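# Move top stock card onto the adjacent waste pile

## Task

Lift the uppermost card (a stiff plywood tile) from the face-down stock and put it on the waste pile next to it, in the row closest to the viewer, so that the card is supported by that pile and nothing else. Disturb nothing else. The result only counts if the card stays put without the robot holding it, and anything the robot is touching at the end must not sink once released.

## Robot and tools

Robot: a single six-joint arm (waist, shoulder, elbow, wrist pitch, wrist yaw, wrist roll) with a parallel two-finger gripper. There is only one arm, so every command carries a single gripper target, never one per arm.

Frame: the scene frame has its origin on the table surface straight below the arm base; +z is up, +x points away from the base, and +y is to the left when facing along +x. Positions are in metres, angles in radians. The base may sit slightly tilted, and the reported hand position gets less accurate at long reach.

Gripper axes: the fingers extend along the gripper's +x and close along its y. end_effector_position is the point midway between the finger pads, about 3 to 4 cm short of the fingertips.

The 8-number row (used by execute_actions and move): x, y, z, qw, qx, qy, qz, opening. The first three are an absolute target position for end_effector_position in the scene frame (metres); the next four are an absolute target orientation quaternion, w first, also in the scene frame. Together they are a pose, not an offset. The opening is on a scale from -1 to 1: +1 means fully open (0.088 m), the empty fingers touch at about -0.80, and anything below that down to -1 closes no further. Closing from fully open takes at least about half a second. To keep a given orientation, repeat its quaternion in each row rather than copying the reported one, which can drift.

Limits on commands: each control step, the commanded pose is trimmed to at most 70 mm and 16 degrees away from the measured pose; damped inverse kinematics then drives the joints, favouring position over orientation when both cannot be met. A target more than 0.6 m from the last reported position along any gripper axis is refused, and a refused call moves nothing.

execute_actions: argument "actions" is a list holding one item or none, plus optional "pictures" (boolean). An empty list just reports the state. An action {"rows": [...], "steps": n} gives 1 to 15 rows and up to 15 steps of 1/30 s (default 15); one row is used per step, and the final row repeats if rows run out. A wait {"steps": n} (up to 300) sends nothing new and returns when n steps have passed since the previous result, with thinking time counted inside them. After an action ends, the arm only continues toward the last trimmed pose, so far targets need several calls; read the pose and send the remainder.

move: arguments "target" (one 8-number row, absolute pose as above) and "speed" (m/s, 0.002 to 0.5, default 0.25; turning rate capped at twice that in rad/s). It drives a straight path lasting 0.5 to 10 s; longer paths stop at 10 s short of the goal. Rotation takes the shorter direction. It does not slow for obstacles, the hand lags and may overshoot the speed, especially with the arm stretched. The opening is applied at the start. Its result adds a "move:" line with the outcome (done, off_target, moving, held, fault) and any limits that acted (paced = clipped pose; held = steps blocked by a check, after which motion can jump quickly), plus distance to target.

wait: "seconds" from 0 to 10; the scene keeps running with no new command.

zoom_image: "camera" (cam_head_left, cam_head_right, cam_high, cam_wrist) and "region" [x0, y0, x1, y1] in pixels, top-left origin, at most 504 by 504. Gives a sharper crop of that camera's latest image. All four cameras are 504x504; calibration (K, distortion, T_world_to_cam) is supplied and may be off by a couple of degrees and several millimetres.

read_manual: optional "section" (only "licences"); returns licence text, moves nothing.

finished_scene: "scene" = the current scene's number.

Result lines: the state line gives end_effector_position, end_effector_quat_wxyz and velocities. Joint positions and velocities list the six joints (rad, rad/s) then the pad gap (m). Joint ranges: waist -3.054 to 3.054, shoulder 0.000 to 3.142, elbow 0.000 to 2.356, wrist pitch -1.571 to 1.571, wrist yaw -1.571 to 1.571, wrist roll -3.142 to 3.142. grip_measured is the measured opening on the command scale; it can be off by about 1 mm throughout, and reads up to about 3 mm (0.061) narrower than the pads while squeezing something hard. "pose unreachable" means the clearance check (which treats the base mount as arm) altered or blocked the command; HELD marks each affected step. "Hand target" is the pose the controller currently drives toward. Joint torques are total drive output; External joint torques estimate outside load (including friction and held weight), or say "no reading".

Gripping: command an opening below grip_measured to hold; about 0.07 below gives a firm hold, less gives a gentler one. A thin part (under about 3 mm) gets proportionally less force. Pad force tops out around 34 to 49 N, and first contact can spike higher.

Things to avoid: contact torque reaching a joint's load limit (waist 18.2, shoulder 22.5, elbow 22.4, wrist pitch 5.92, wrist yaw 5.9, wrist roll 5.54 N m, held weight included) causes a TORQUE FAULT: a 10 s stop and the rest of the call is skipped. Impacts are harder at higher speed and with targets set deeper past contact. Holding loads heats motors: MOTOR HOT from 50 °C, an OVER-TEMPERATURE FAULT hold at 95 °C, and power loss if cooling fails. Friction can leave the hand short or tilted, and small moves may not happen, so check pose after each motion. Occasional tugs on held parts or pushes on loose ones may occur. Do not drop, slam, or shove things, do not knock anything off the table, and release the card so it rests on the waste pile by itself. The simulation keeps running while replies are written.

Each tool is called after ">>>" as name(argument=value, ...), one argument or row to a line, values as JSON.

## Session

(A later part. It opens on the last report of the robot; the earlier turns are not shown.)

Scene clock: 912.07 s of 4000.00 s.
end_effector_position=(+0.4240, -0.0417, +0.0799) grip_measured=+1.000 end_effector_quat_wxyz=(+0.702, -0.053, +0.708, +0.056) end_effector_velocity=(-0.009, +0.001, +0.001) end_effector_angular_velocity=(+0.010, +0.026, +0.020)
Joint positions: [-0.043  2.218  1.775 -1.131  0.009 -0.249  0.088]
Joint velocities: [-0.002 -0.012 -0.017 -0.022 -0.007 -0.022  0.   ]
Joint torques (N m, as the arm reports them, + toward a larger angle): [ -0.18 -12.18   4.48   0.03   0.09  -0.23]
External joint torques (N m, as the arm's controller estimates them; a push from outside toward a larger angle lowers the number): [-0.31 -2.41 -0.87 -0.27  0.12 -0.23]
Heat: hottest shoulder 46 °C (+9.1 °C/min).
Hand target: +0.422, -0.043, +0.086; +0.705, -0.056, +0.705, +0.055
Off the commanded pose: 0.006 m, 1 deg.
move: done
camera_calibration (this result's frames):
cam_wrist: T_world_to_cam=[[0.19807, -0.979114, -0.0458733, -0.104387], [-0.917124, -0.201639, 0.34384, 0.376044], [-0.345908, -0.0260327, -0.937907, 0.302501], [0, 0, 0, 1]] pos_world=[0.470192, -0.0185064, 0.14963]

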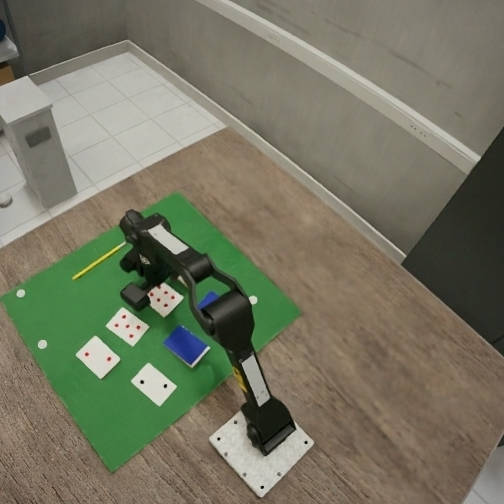

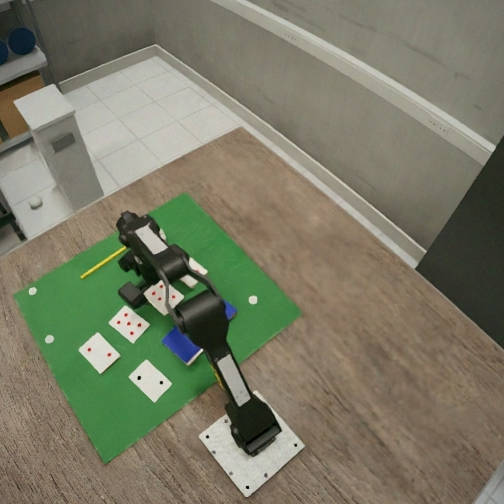

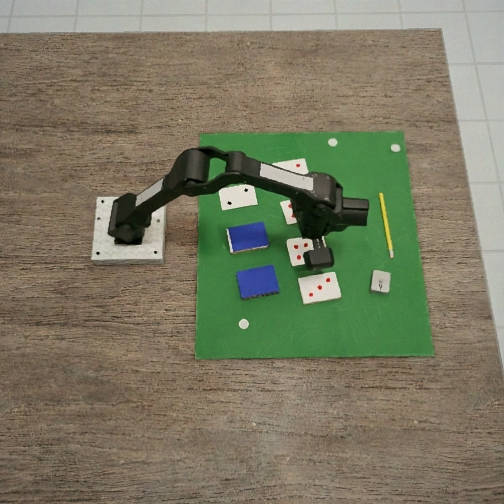

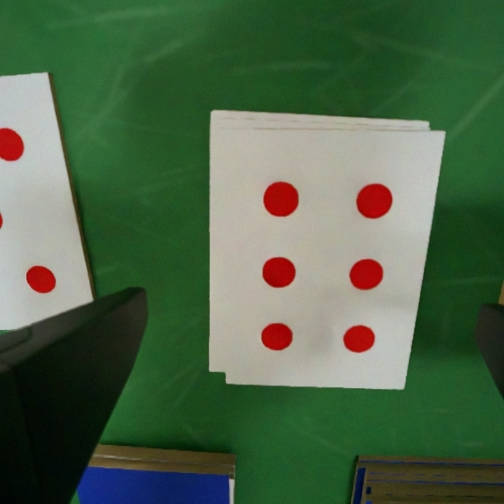

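>>> move(
  target=[0.418, -0.043, 0.0345, 0.7049, -0.0555, 0.7049, 0.0555, 1],
  speed=0.03,
)

Scene clock: 921.27 s of 4000.00 s.
end_effector_position=(+0.4211, -0.0416, +0.0422) grip_measured=+1.000 end_effector_quat_wxyz=(+0.712, -0.055, +0.698, +0.054) end_effector_velocity=(-0.002, +0.003, -0.004) end_effector_angular_velocity=(+0.022, +0.005, +0.005)
Joint positions: [-0.045  2.226  1.634 -0.954  0.009 -0.25   0.088]
Joint velocities: [-0.002  0.002 -0.012  0.007 -0.022 -0.007  0.   ]
Joint torques (N m, as the arm reports them, + toward a larger angle): [-0.05 -8.23  4.35  0.42  0.05 -0.22]
External joint torques (N m, as the arm's controller estimates them; a push from outside toward a larger angle lowers the number): [-0.17  1.32 -0.8   0.07  0.08 -0.22]
Heat: hottest shoulder 46 °C (+7.1 °C/min).
Hand target: +0.417, -0.043, +0.035; +0.705, -0.055, +0.705, +0.056
Off the commanded pose: 0.008 m, 1 deg.
After step 90, 4.37 s passed at rest.
move: done
camera_calibration (this result's frames):
cam_wrist: T_world_to_cam=[[0.198893, -0.979284, -0.0380071, -0.106159], [-0.926125, -0.200498, 0.31952, 0.391178], [-0.320521, -0.0283511, -0.946817, 0.255818], [0, 0, 0, 1]] pos_world=[0.46539, -0.0182771, 0.113189]

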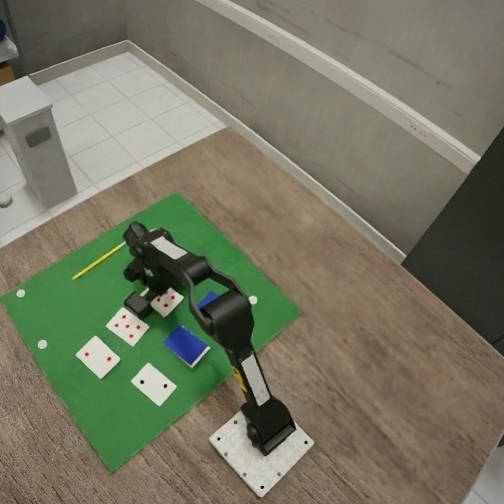

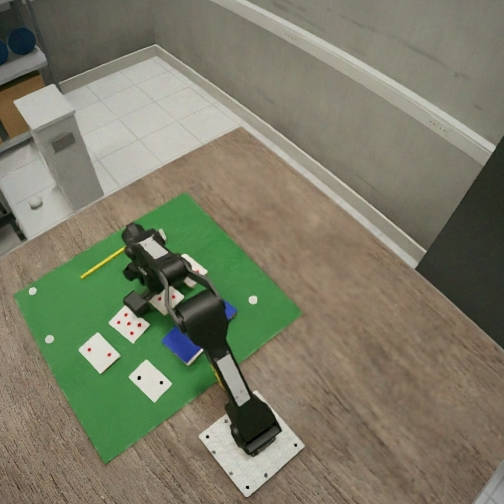

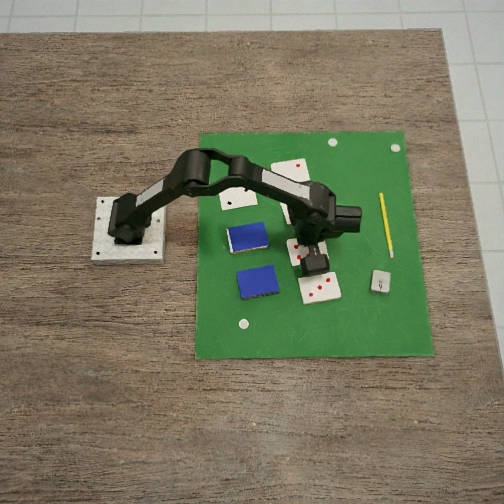

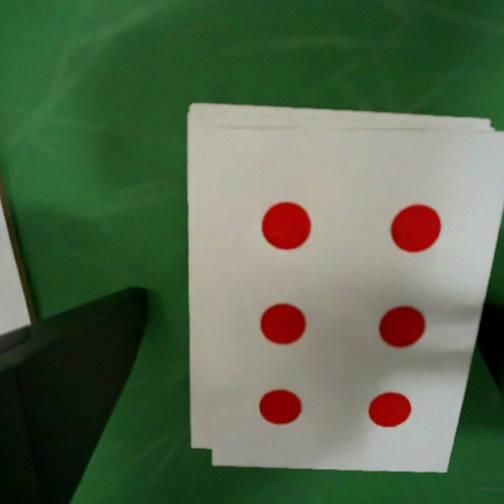

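>>> execute_actions(
  actions=[
    {"rows": [[0.418,-0.043,0.0345,0.7049,-0.0555,0.7049,0.0555,0.9],[0.418,-0.043,0.0345,0.7049,-0.0555,0.7049,0.0555,0.86],[0.418,-0.043,0.0345,0.7049,-0.0555,0.7049,0.0555,0.82],[0.418,-0.043,0.0345,0.7049,-0.0555,0.7049,0.0555,0.79],[0.418,-0.043,0.0345,0.7049,-0.0555,0.7049,0.0555,0.76],[0.418,-0.043,0.0345,0.7049,-0.0555,0.7049,0.0555,0.73],[0.418,-0.043,0.0345,0.7049,-0.0555,0.7049,0.0555,0.7],[0.418,-0.043,0.0345,0.7049,-0.0555,0.7049,0.0555,0.67],[0.418,-0.043,0.0345,0.7049,-0.0555,0.7049,0.0555,0.64],[0.418,-0.043,0.0345,0.7049,-0.0555,0.7049,0.0555,0.61],[0.418,-0.043,0.0345,0.7049,-0.0555,0.7049,0.0555,0.58],[0.418,-0.043,0.0345,0.7049,-0.0555,0.7049,0.0555,0.55],[0.418,-0.043,0.0345,0.7049,-0.0555,0.7049,0.0555,0.52],[0.418,-0.043,0.0345,0.7049,-0.0555,0.7049,0.0555,0.5],[0.418,-0.043,0.0345,0.7049,-0.0555,0.7049,0.0555,0.48]], "steps": 15},
  ],
  pictures=false,
)

>>> execute_actions(
  actions=[
    {"rows": [[0.418,-0.0425,0.0345,0.7049,-0.0555,0.7049,0.0555,0.47],[0.4181,-0.042,0.0345,0.7049,-0.0555,0.7049,0.0555,0.47],[0.4181,-0.0414,0.0345,0.7049,-0.0555,0.7049,0.0555,0.47],[0.4182,-0.0408,0.0345,0.7049,-0.0555,0.7049,0.0555,0.47],[0.4183,-0.0402,0.0345,0.7049,-0.0555,0.7049,0.0555,0.47],[0.4183,-0.0396,0.0345,0.7049,-0.0555,0.7049,0.0555,0.47],[0.4184,-0.039,0.0345,0.7049,-0.0555,0.7049,0.0555,0.47],[0.4184,-0.0384,0.0345,0.7049,-0.0555,0.7049,0.0555,0.47],[0.4185,-0.0378,0.0345,0.7049,-0.0555,0.7049,0.0555,0.47],[0.4185,-0.0372,0.0345,0.7049,-0.0555,0.7049,0.0555,0.47],[0.4186,-0.0366,0.0345,0.7049,-0.0555,0.7049,0.0555,0.47],[0.4186,-0.036,0.0345,0.7049,-0.0555,0.7049,0.0555,0.47],[0.4187,-0.0354,0.0345,0.7049,-0.0555,0.7049,0.0555,0.47],[0.4187,-0.035,0.0345,0.7049,-0.0555,0.7049,0.0555,0.47]], "steps": 15},
  ],
  pictures=false,
)

>>> execute_actions(
  actions=[
    {"steps": 12},
  ],
)

Scene clock: 951.57 s of 4000.00 s.
end_effector_position=(+0.4212, -0.0416, +0.0421) grip_measured=+0.573 end_effector_quat_wxyz=(+0.712, -0.055, +0.698, +0.054) end_effector_velocity=(-0.003, +0.002, -0.004) end_effector_angular_velocity=(+0.009, +0.016, +0.025)
Joint positions: [-0.045  2.226  1.633 -0.952  0.009 -0.25   0.067]
Joint velocities: [ 0.002  0.007 -0.002 -0.007 -0.007 -0.022 -0.038]
Joint torques (N m, as the arm reports them, + toward a larger angle): [-0.14 -8.2   4.77  0.32  0.07 -0.19]
External joint torques (N m, as the arm's controller estimates them; a push from outside toward a larger angle lowers the number): [-0.31  1.32 -0.37 -0.02  0.09 -0.19]
Heat: hottest shoulder 40 °C (-4.0 °C/min).
Hand target: +0.418, -0.043, +0.035; +0.705, -0.055, +0.705, +0.055
Off the commanded pose: 0.008 m, 1 deg.
Steps of this call (steps 1 to 90: nothing new was sent; then 26.80 s passed at rest; steps 91 to 105: all 15 steps of this action). Readings (end_effector_position):
91: (+0.4211, -0.0416, +0.0421)
92: (+0.4212, -0.0416, +0.0421)
94: (+0.4212, -0.0416, +0.0421)
98: (+0.4212, -0.0416, +0.0421)
105: the state above

Scene clock: 952.07 s of 4000.00 s.
end_effector_position=(+0.4214, -0.0396, +0.0421) grip_measured=+0.492 end_effector_quat_wxyz=(+0.712, -0.056, +0.698, +0.054) end_effector_velocity=(-0.001, +0.013, -0.001) end_effector_angular_velocity=(-0.006, +0.012, +0.010)
Joint positions: [-0.039  2.226  1.633 -0.952  0.012 -0.245  0.063]
Joint velocities: [ 0.032  0.002 -0.002 -0.007  0.007  0.022 -0.   ]
Joint torques (N m, as the arm reports them, + toward a larger angle): [ 1.03 -8.03  4.88  0.38 -0.01  0.17]
External joint torques (N m, as the arm's controller estimates them; a push from outside toward a larger angle lowers the number): [ 0.94  1.5  -0.25  0.04  0.01  0.17]
Heat: hottest shoulder 40 °C (-4.0 °C/min).
Hand target: +0.419, -0.035, +0.035; +0.705, -0.056, +0.705, +0.055
Off the commanded pose: 0.009 m, 1 deg.
Steps of this call (steps 1 to 15: all 15 steps of this action). Readings (end_effector_position):
1: (+0.4212, -0.0416, +0.0421)
2: (+0.4212, -0.0416, +0.0421)
4: (+0.4212, -0.0416, +0.0421)
8: (+0.4212, -0.0415, +0.0421)
15: the state above

Scene clock: 952.47 s of 4000.00 s.
end_effector_position=(+0.4215, -0.0380, +0.0421) grip_measured=+0.492 end_effector_quat_wxyz=(+0.712, -0.056, +0.698, +0.054) end_effector_velocity=(-0.001, +0.000, -0.000) end_effector_angular_velocity=(+0.008, +0.007, +0.005)
Joint positions: [-0.035  2.226  1.633 -0.952  0.012 -0.243  0.063]
Joint velocities: [-0.002  0.002  0.002 -0.007 -0.007 -0.007  0.   ]
Joint torques (N m, as the arm reports them, + toward a larger angle): [ 0.79 -8.2   4.62  0.34  0.02  0.18]
External joint torques (N m, as the arm's controller estimates them; a push from outside toward a larger angle lowers the number): [ 0.68  1.42 -0.57 -0.01  0.04  0.18]
Heat: hottest shoulder 40 °C (-4.1 °C/min).
Hand target: +0.419, -0.035, +0.035; +0.705, -0.056, +0.705, +0.055
Off the commanded pose: 0.009 m, 1 deg.
Steps of this call (steps 1 to 12: nothing new was sent). Readings (end_effector_position):
1: (+0.4214, -0.0392, +0.0421)
2: (+0.4214, -0.0388, +0.0421)
4: (+0.4215, -0.0384, +0.0421)
8: (+0.4215, -0.0380, +0.0421)
12: the state above
camera_calibration (this result's frames):
cam_wrist: T_world_to_cam=[[0.200726, -0.979008, -0.0353991, -0.103589], [-0.925957, -0.2014, 0.319439, 0.392251], [-0.319863, -0.0313419, -0.946945, 0.255552], [0, 0, 0, 1]] pos_world=[0.465743, -0.0144054, 0.113027]

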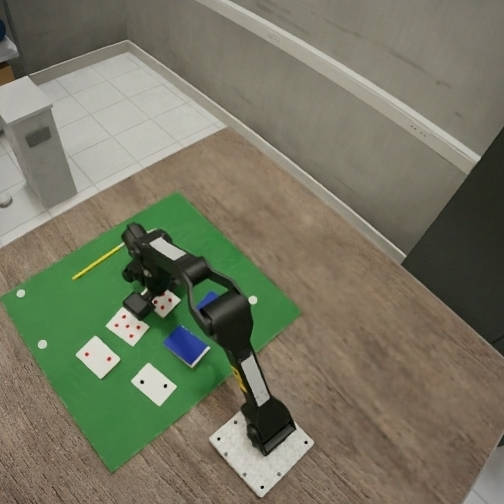

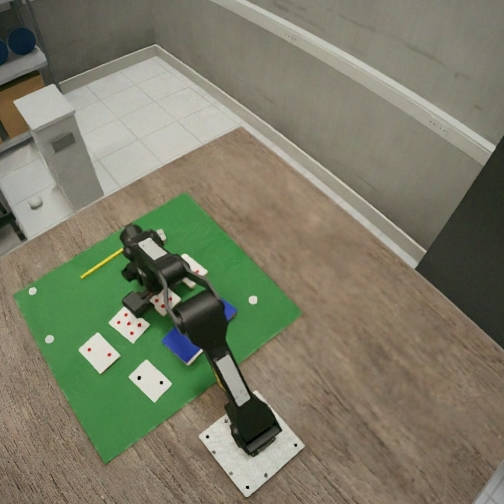

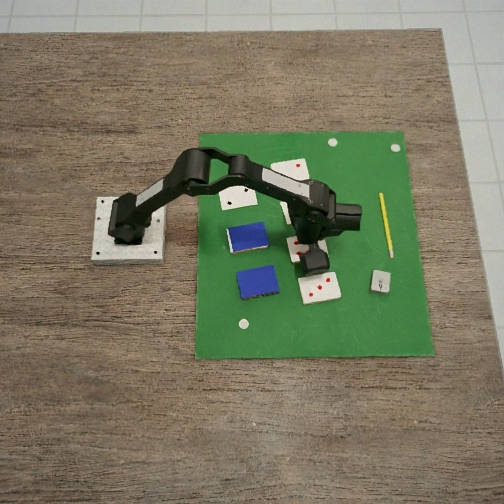

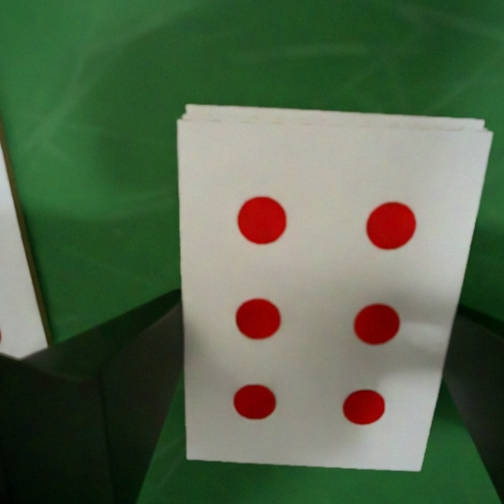

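>>> execute_actions(
  actions=[
    {"rows": [[0.4187,-0.035,0.0345,0.7049,-0.0555,0.7049,0.0555,0.95]], "steps": 15},
  ],
  pictures=false,
)

>>> move(
  target=[0.42,-0.036,0.11,0.7049,-0.0555,0.7049,0.0555,0.95],
  speed=0.08,
)

>>> move(
  target=[0.2,-0.2,0.16,0.7049,-0.0555,0.7049,0.0555,0.95],
  speed=0.2,
)

>>> zoom_image(
  camera="cam_high",
  region=[200,170,360,330],
)

Scene clock: 981.87 s of 4000.00 s.
end_effector_position=(+0.4216, -0.0372, +0.0420) grip_measured=+0.937 end_effector_quat_wxyz=(+0.712, -0.057, +0.698, +0.054) end_effector_velocity=(+0.001, +0.002, +0.000) end_effector_angular_velocity=(+0.007, -0.008, -0.005)
Joint positions: [-0.034  2.227  1.633 -0.952  0.012 -0.241  0.085]
Joint velocities: [ 0.002 -0.002 -0.002  0.007 -0.007  0.007  0.003]
Joint torques (N m, as the arm reports them, + toward a larger angle): [ 0.62 -8.06  4.65  0.33  0.02  0.22]
External joint torques (N m, as the arm's controller estimates them; a push from outside toward a larger angle lowers the number): [ 0.36  1.62 -0.6  -0.04  0.06  0.22]
Heat: hottest shoulder 38 °C (-7.0 °C/min).
Hand target: +0.419, -0.035, +0.035; +0.705, -0.055, +0.705, +0.055
Off the commanded pose: 0.008 m, 1 deg.
Steps of this call (steps 1 to 90: nothing new was sent; then 25.90 s passed at rest; steps 91 to 105: all 15 steps of this action). Readings (end_effector_position):
91: (+0.4216, -0.0380, +0.0421)
92: (+0.4216, -0.0379, +0.0420)
94: (+0.4216, -0.0375, +0.0420)
98: (+0.4216, -0.0372, +0.0420)
105: the state above

Scene clock: 983.37 s of 4000.00 s.
end_effector_position=(+0.4171, -0.0370, +0.0998) grip_measured=+0.947 end_effector_quat_wxyz=(+0.695, -0.055, +0.714, +0.058) end_effector_velocity=(+0.001, -0.005, +0.006) end_effector_angular_velocity=(-0.023, -0.010, +0.005)
Joint positions: [-0.032  2.19   1.809 -1.211  0.012 -0.241  0.085]
Joint velocities: [-0.002 -0.007  0.012 -0.007  0.022 -0.007 -0.   ]
Joint torques (N m, as the arm reports them, + toward a larger angle): [  0.43 -11.53   7.31   0.08   0.     0.18]
External joint torques (N m, as the arm's controller estimates them; a push from outside toward a larger angle lowers the number): [ 0.35 -1.84  1.87 -0.21  0.01  0.18]
Heat: hottest shoulder 39 °C (-6.1 °C/min).
Hand target: +0.421, -0.036, +0.110; +0.705, -0.056, +0.705, +0.055
Off the commanded pose: 0.011 m, 2 deg.
move: off_target
camera_calibration (this result's frames):
cam_wrist: T_world_to_cam=[[0.201177, -0.978351, -0.048553, -0.0985409], [-0.909688, -0.204983, 0.361177, 0.35885], [-0.363311, -0.0284926, -0.931232, 0.325408], [0, 0, 0, 1]] pos_world=[0.46449, -0.0135778, 0.168638]

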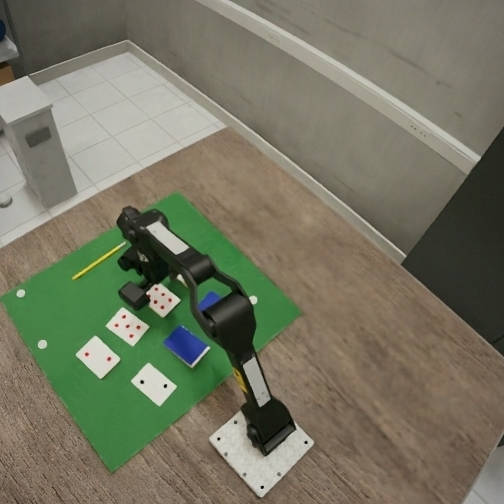

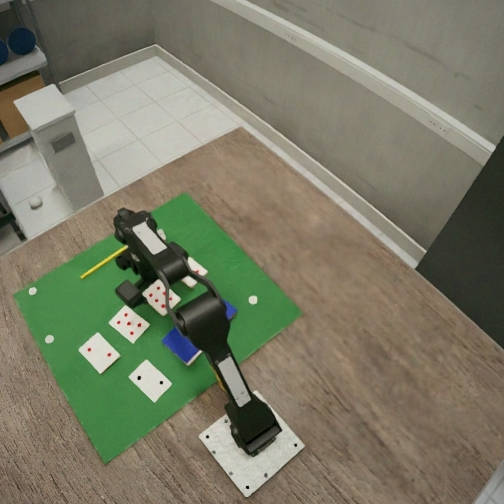

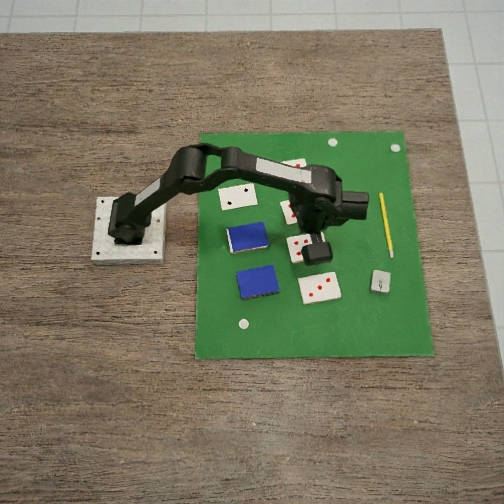

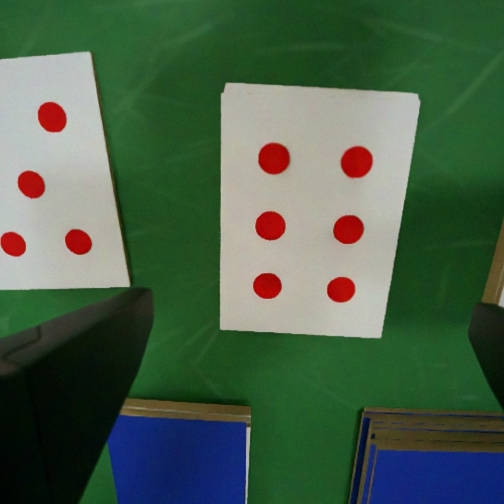

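Scene clock: 985.33 s of 4000.00 s.
end_effector_position=(+0.2025, -0.1978, +0.1590) grip_measured=+0.947 end_effector_quat_wxyz=(+0.705, -0.050, +0.705, +0.059) end_effector_velocity=(-0.004, +0.004, +0.000) end_effector_angular_velocity=(+0.031, +0.000, +0.010)
Joint positions: [-0.723  1.608  1.273 -1.232 -0.004 -0.928  0.085]
Joint velocities: [-0.012 -0.002 -0.002 -0.022 -0.022 -0.022 -0.   ]
Joint torques (N m, as the arm reports them, + toward a larger angle): [-0.14 -7.26  4.81  0.06 -0.18 -0.17]
External joint torques (N m, as the arm's controller estimates them; a push from outside toward a larger angle lowers the number): [-0.21 -1.49 -0.6  -0.22 -0.11 -0.17]
Heat: hottest shoulder 39 °C (-5.1 °C/min).
Hand target: +0.200, -0.197, +0.161; +0.707, -0.051, +0.703, +0.060
Off the commanded pose: 0.003 m, 1 deg.
move: done
camera_calibration (this result's frames):
cam_wrist: T_world_to_cam=[[0.19796, -0.97876, -0.0532916, -0.208445], [-0.919876, -0.20428, 0.334811, 0.115662], [-0.338586, -0.0172575, -0.940777, 0.296757], [0, 0, 0, 1]] pos_world=[0.248136, -0.175269, 0.229349]

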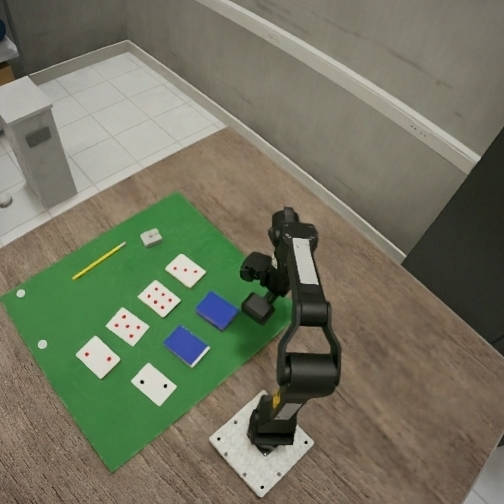

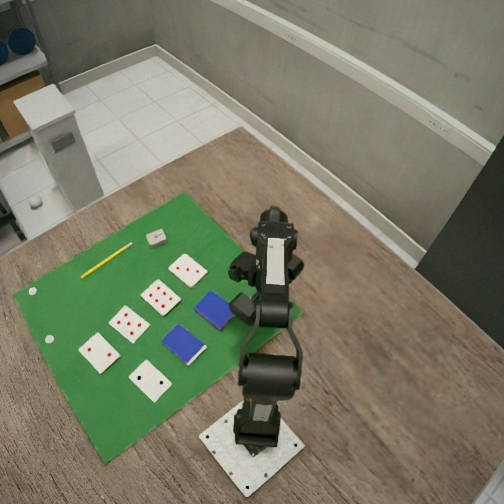

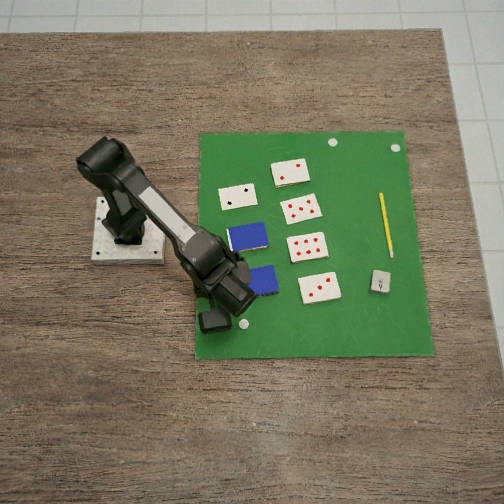

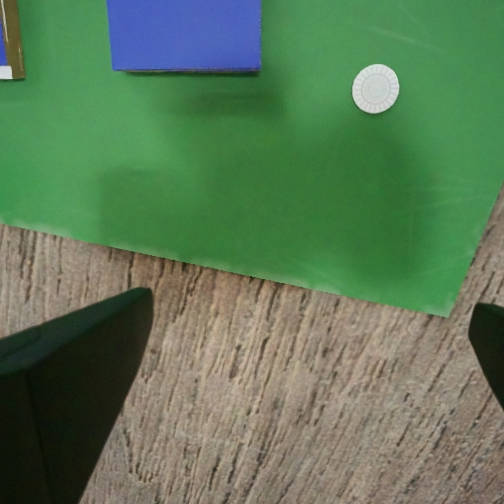

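Region (200, 170, 360, 330) of cam_high's 504x504 image, scaled by 3.150, with more detail than that image has.

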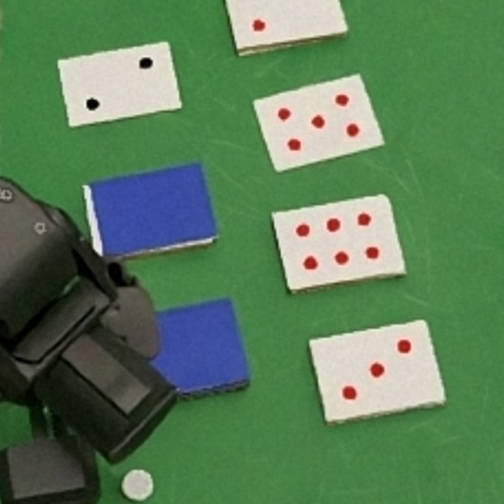

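>>> finished_scene(
  scene=1,
)

The scene is finished: the task was done.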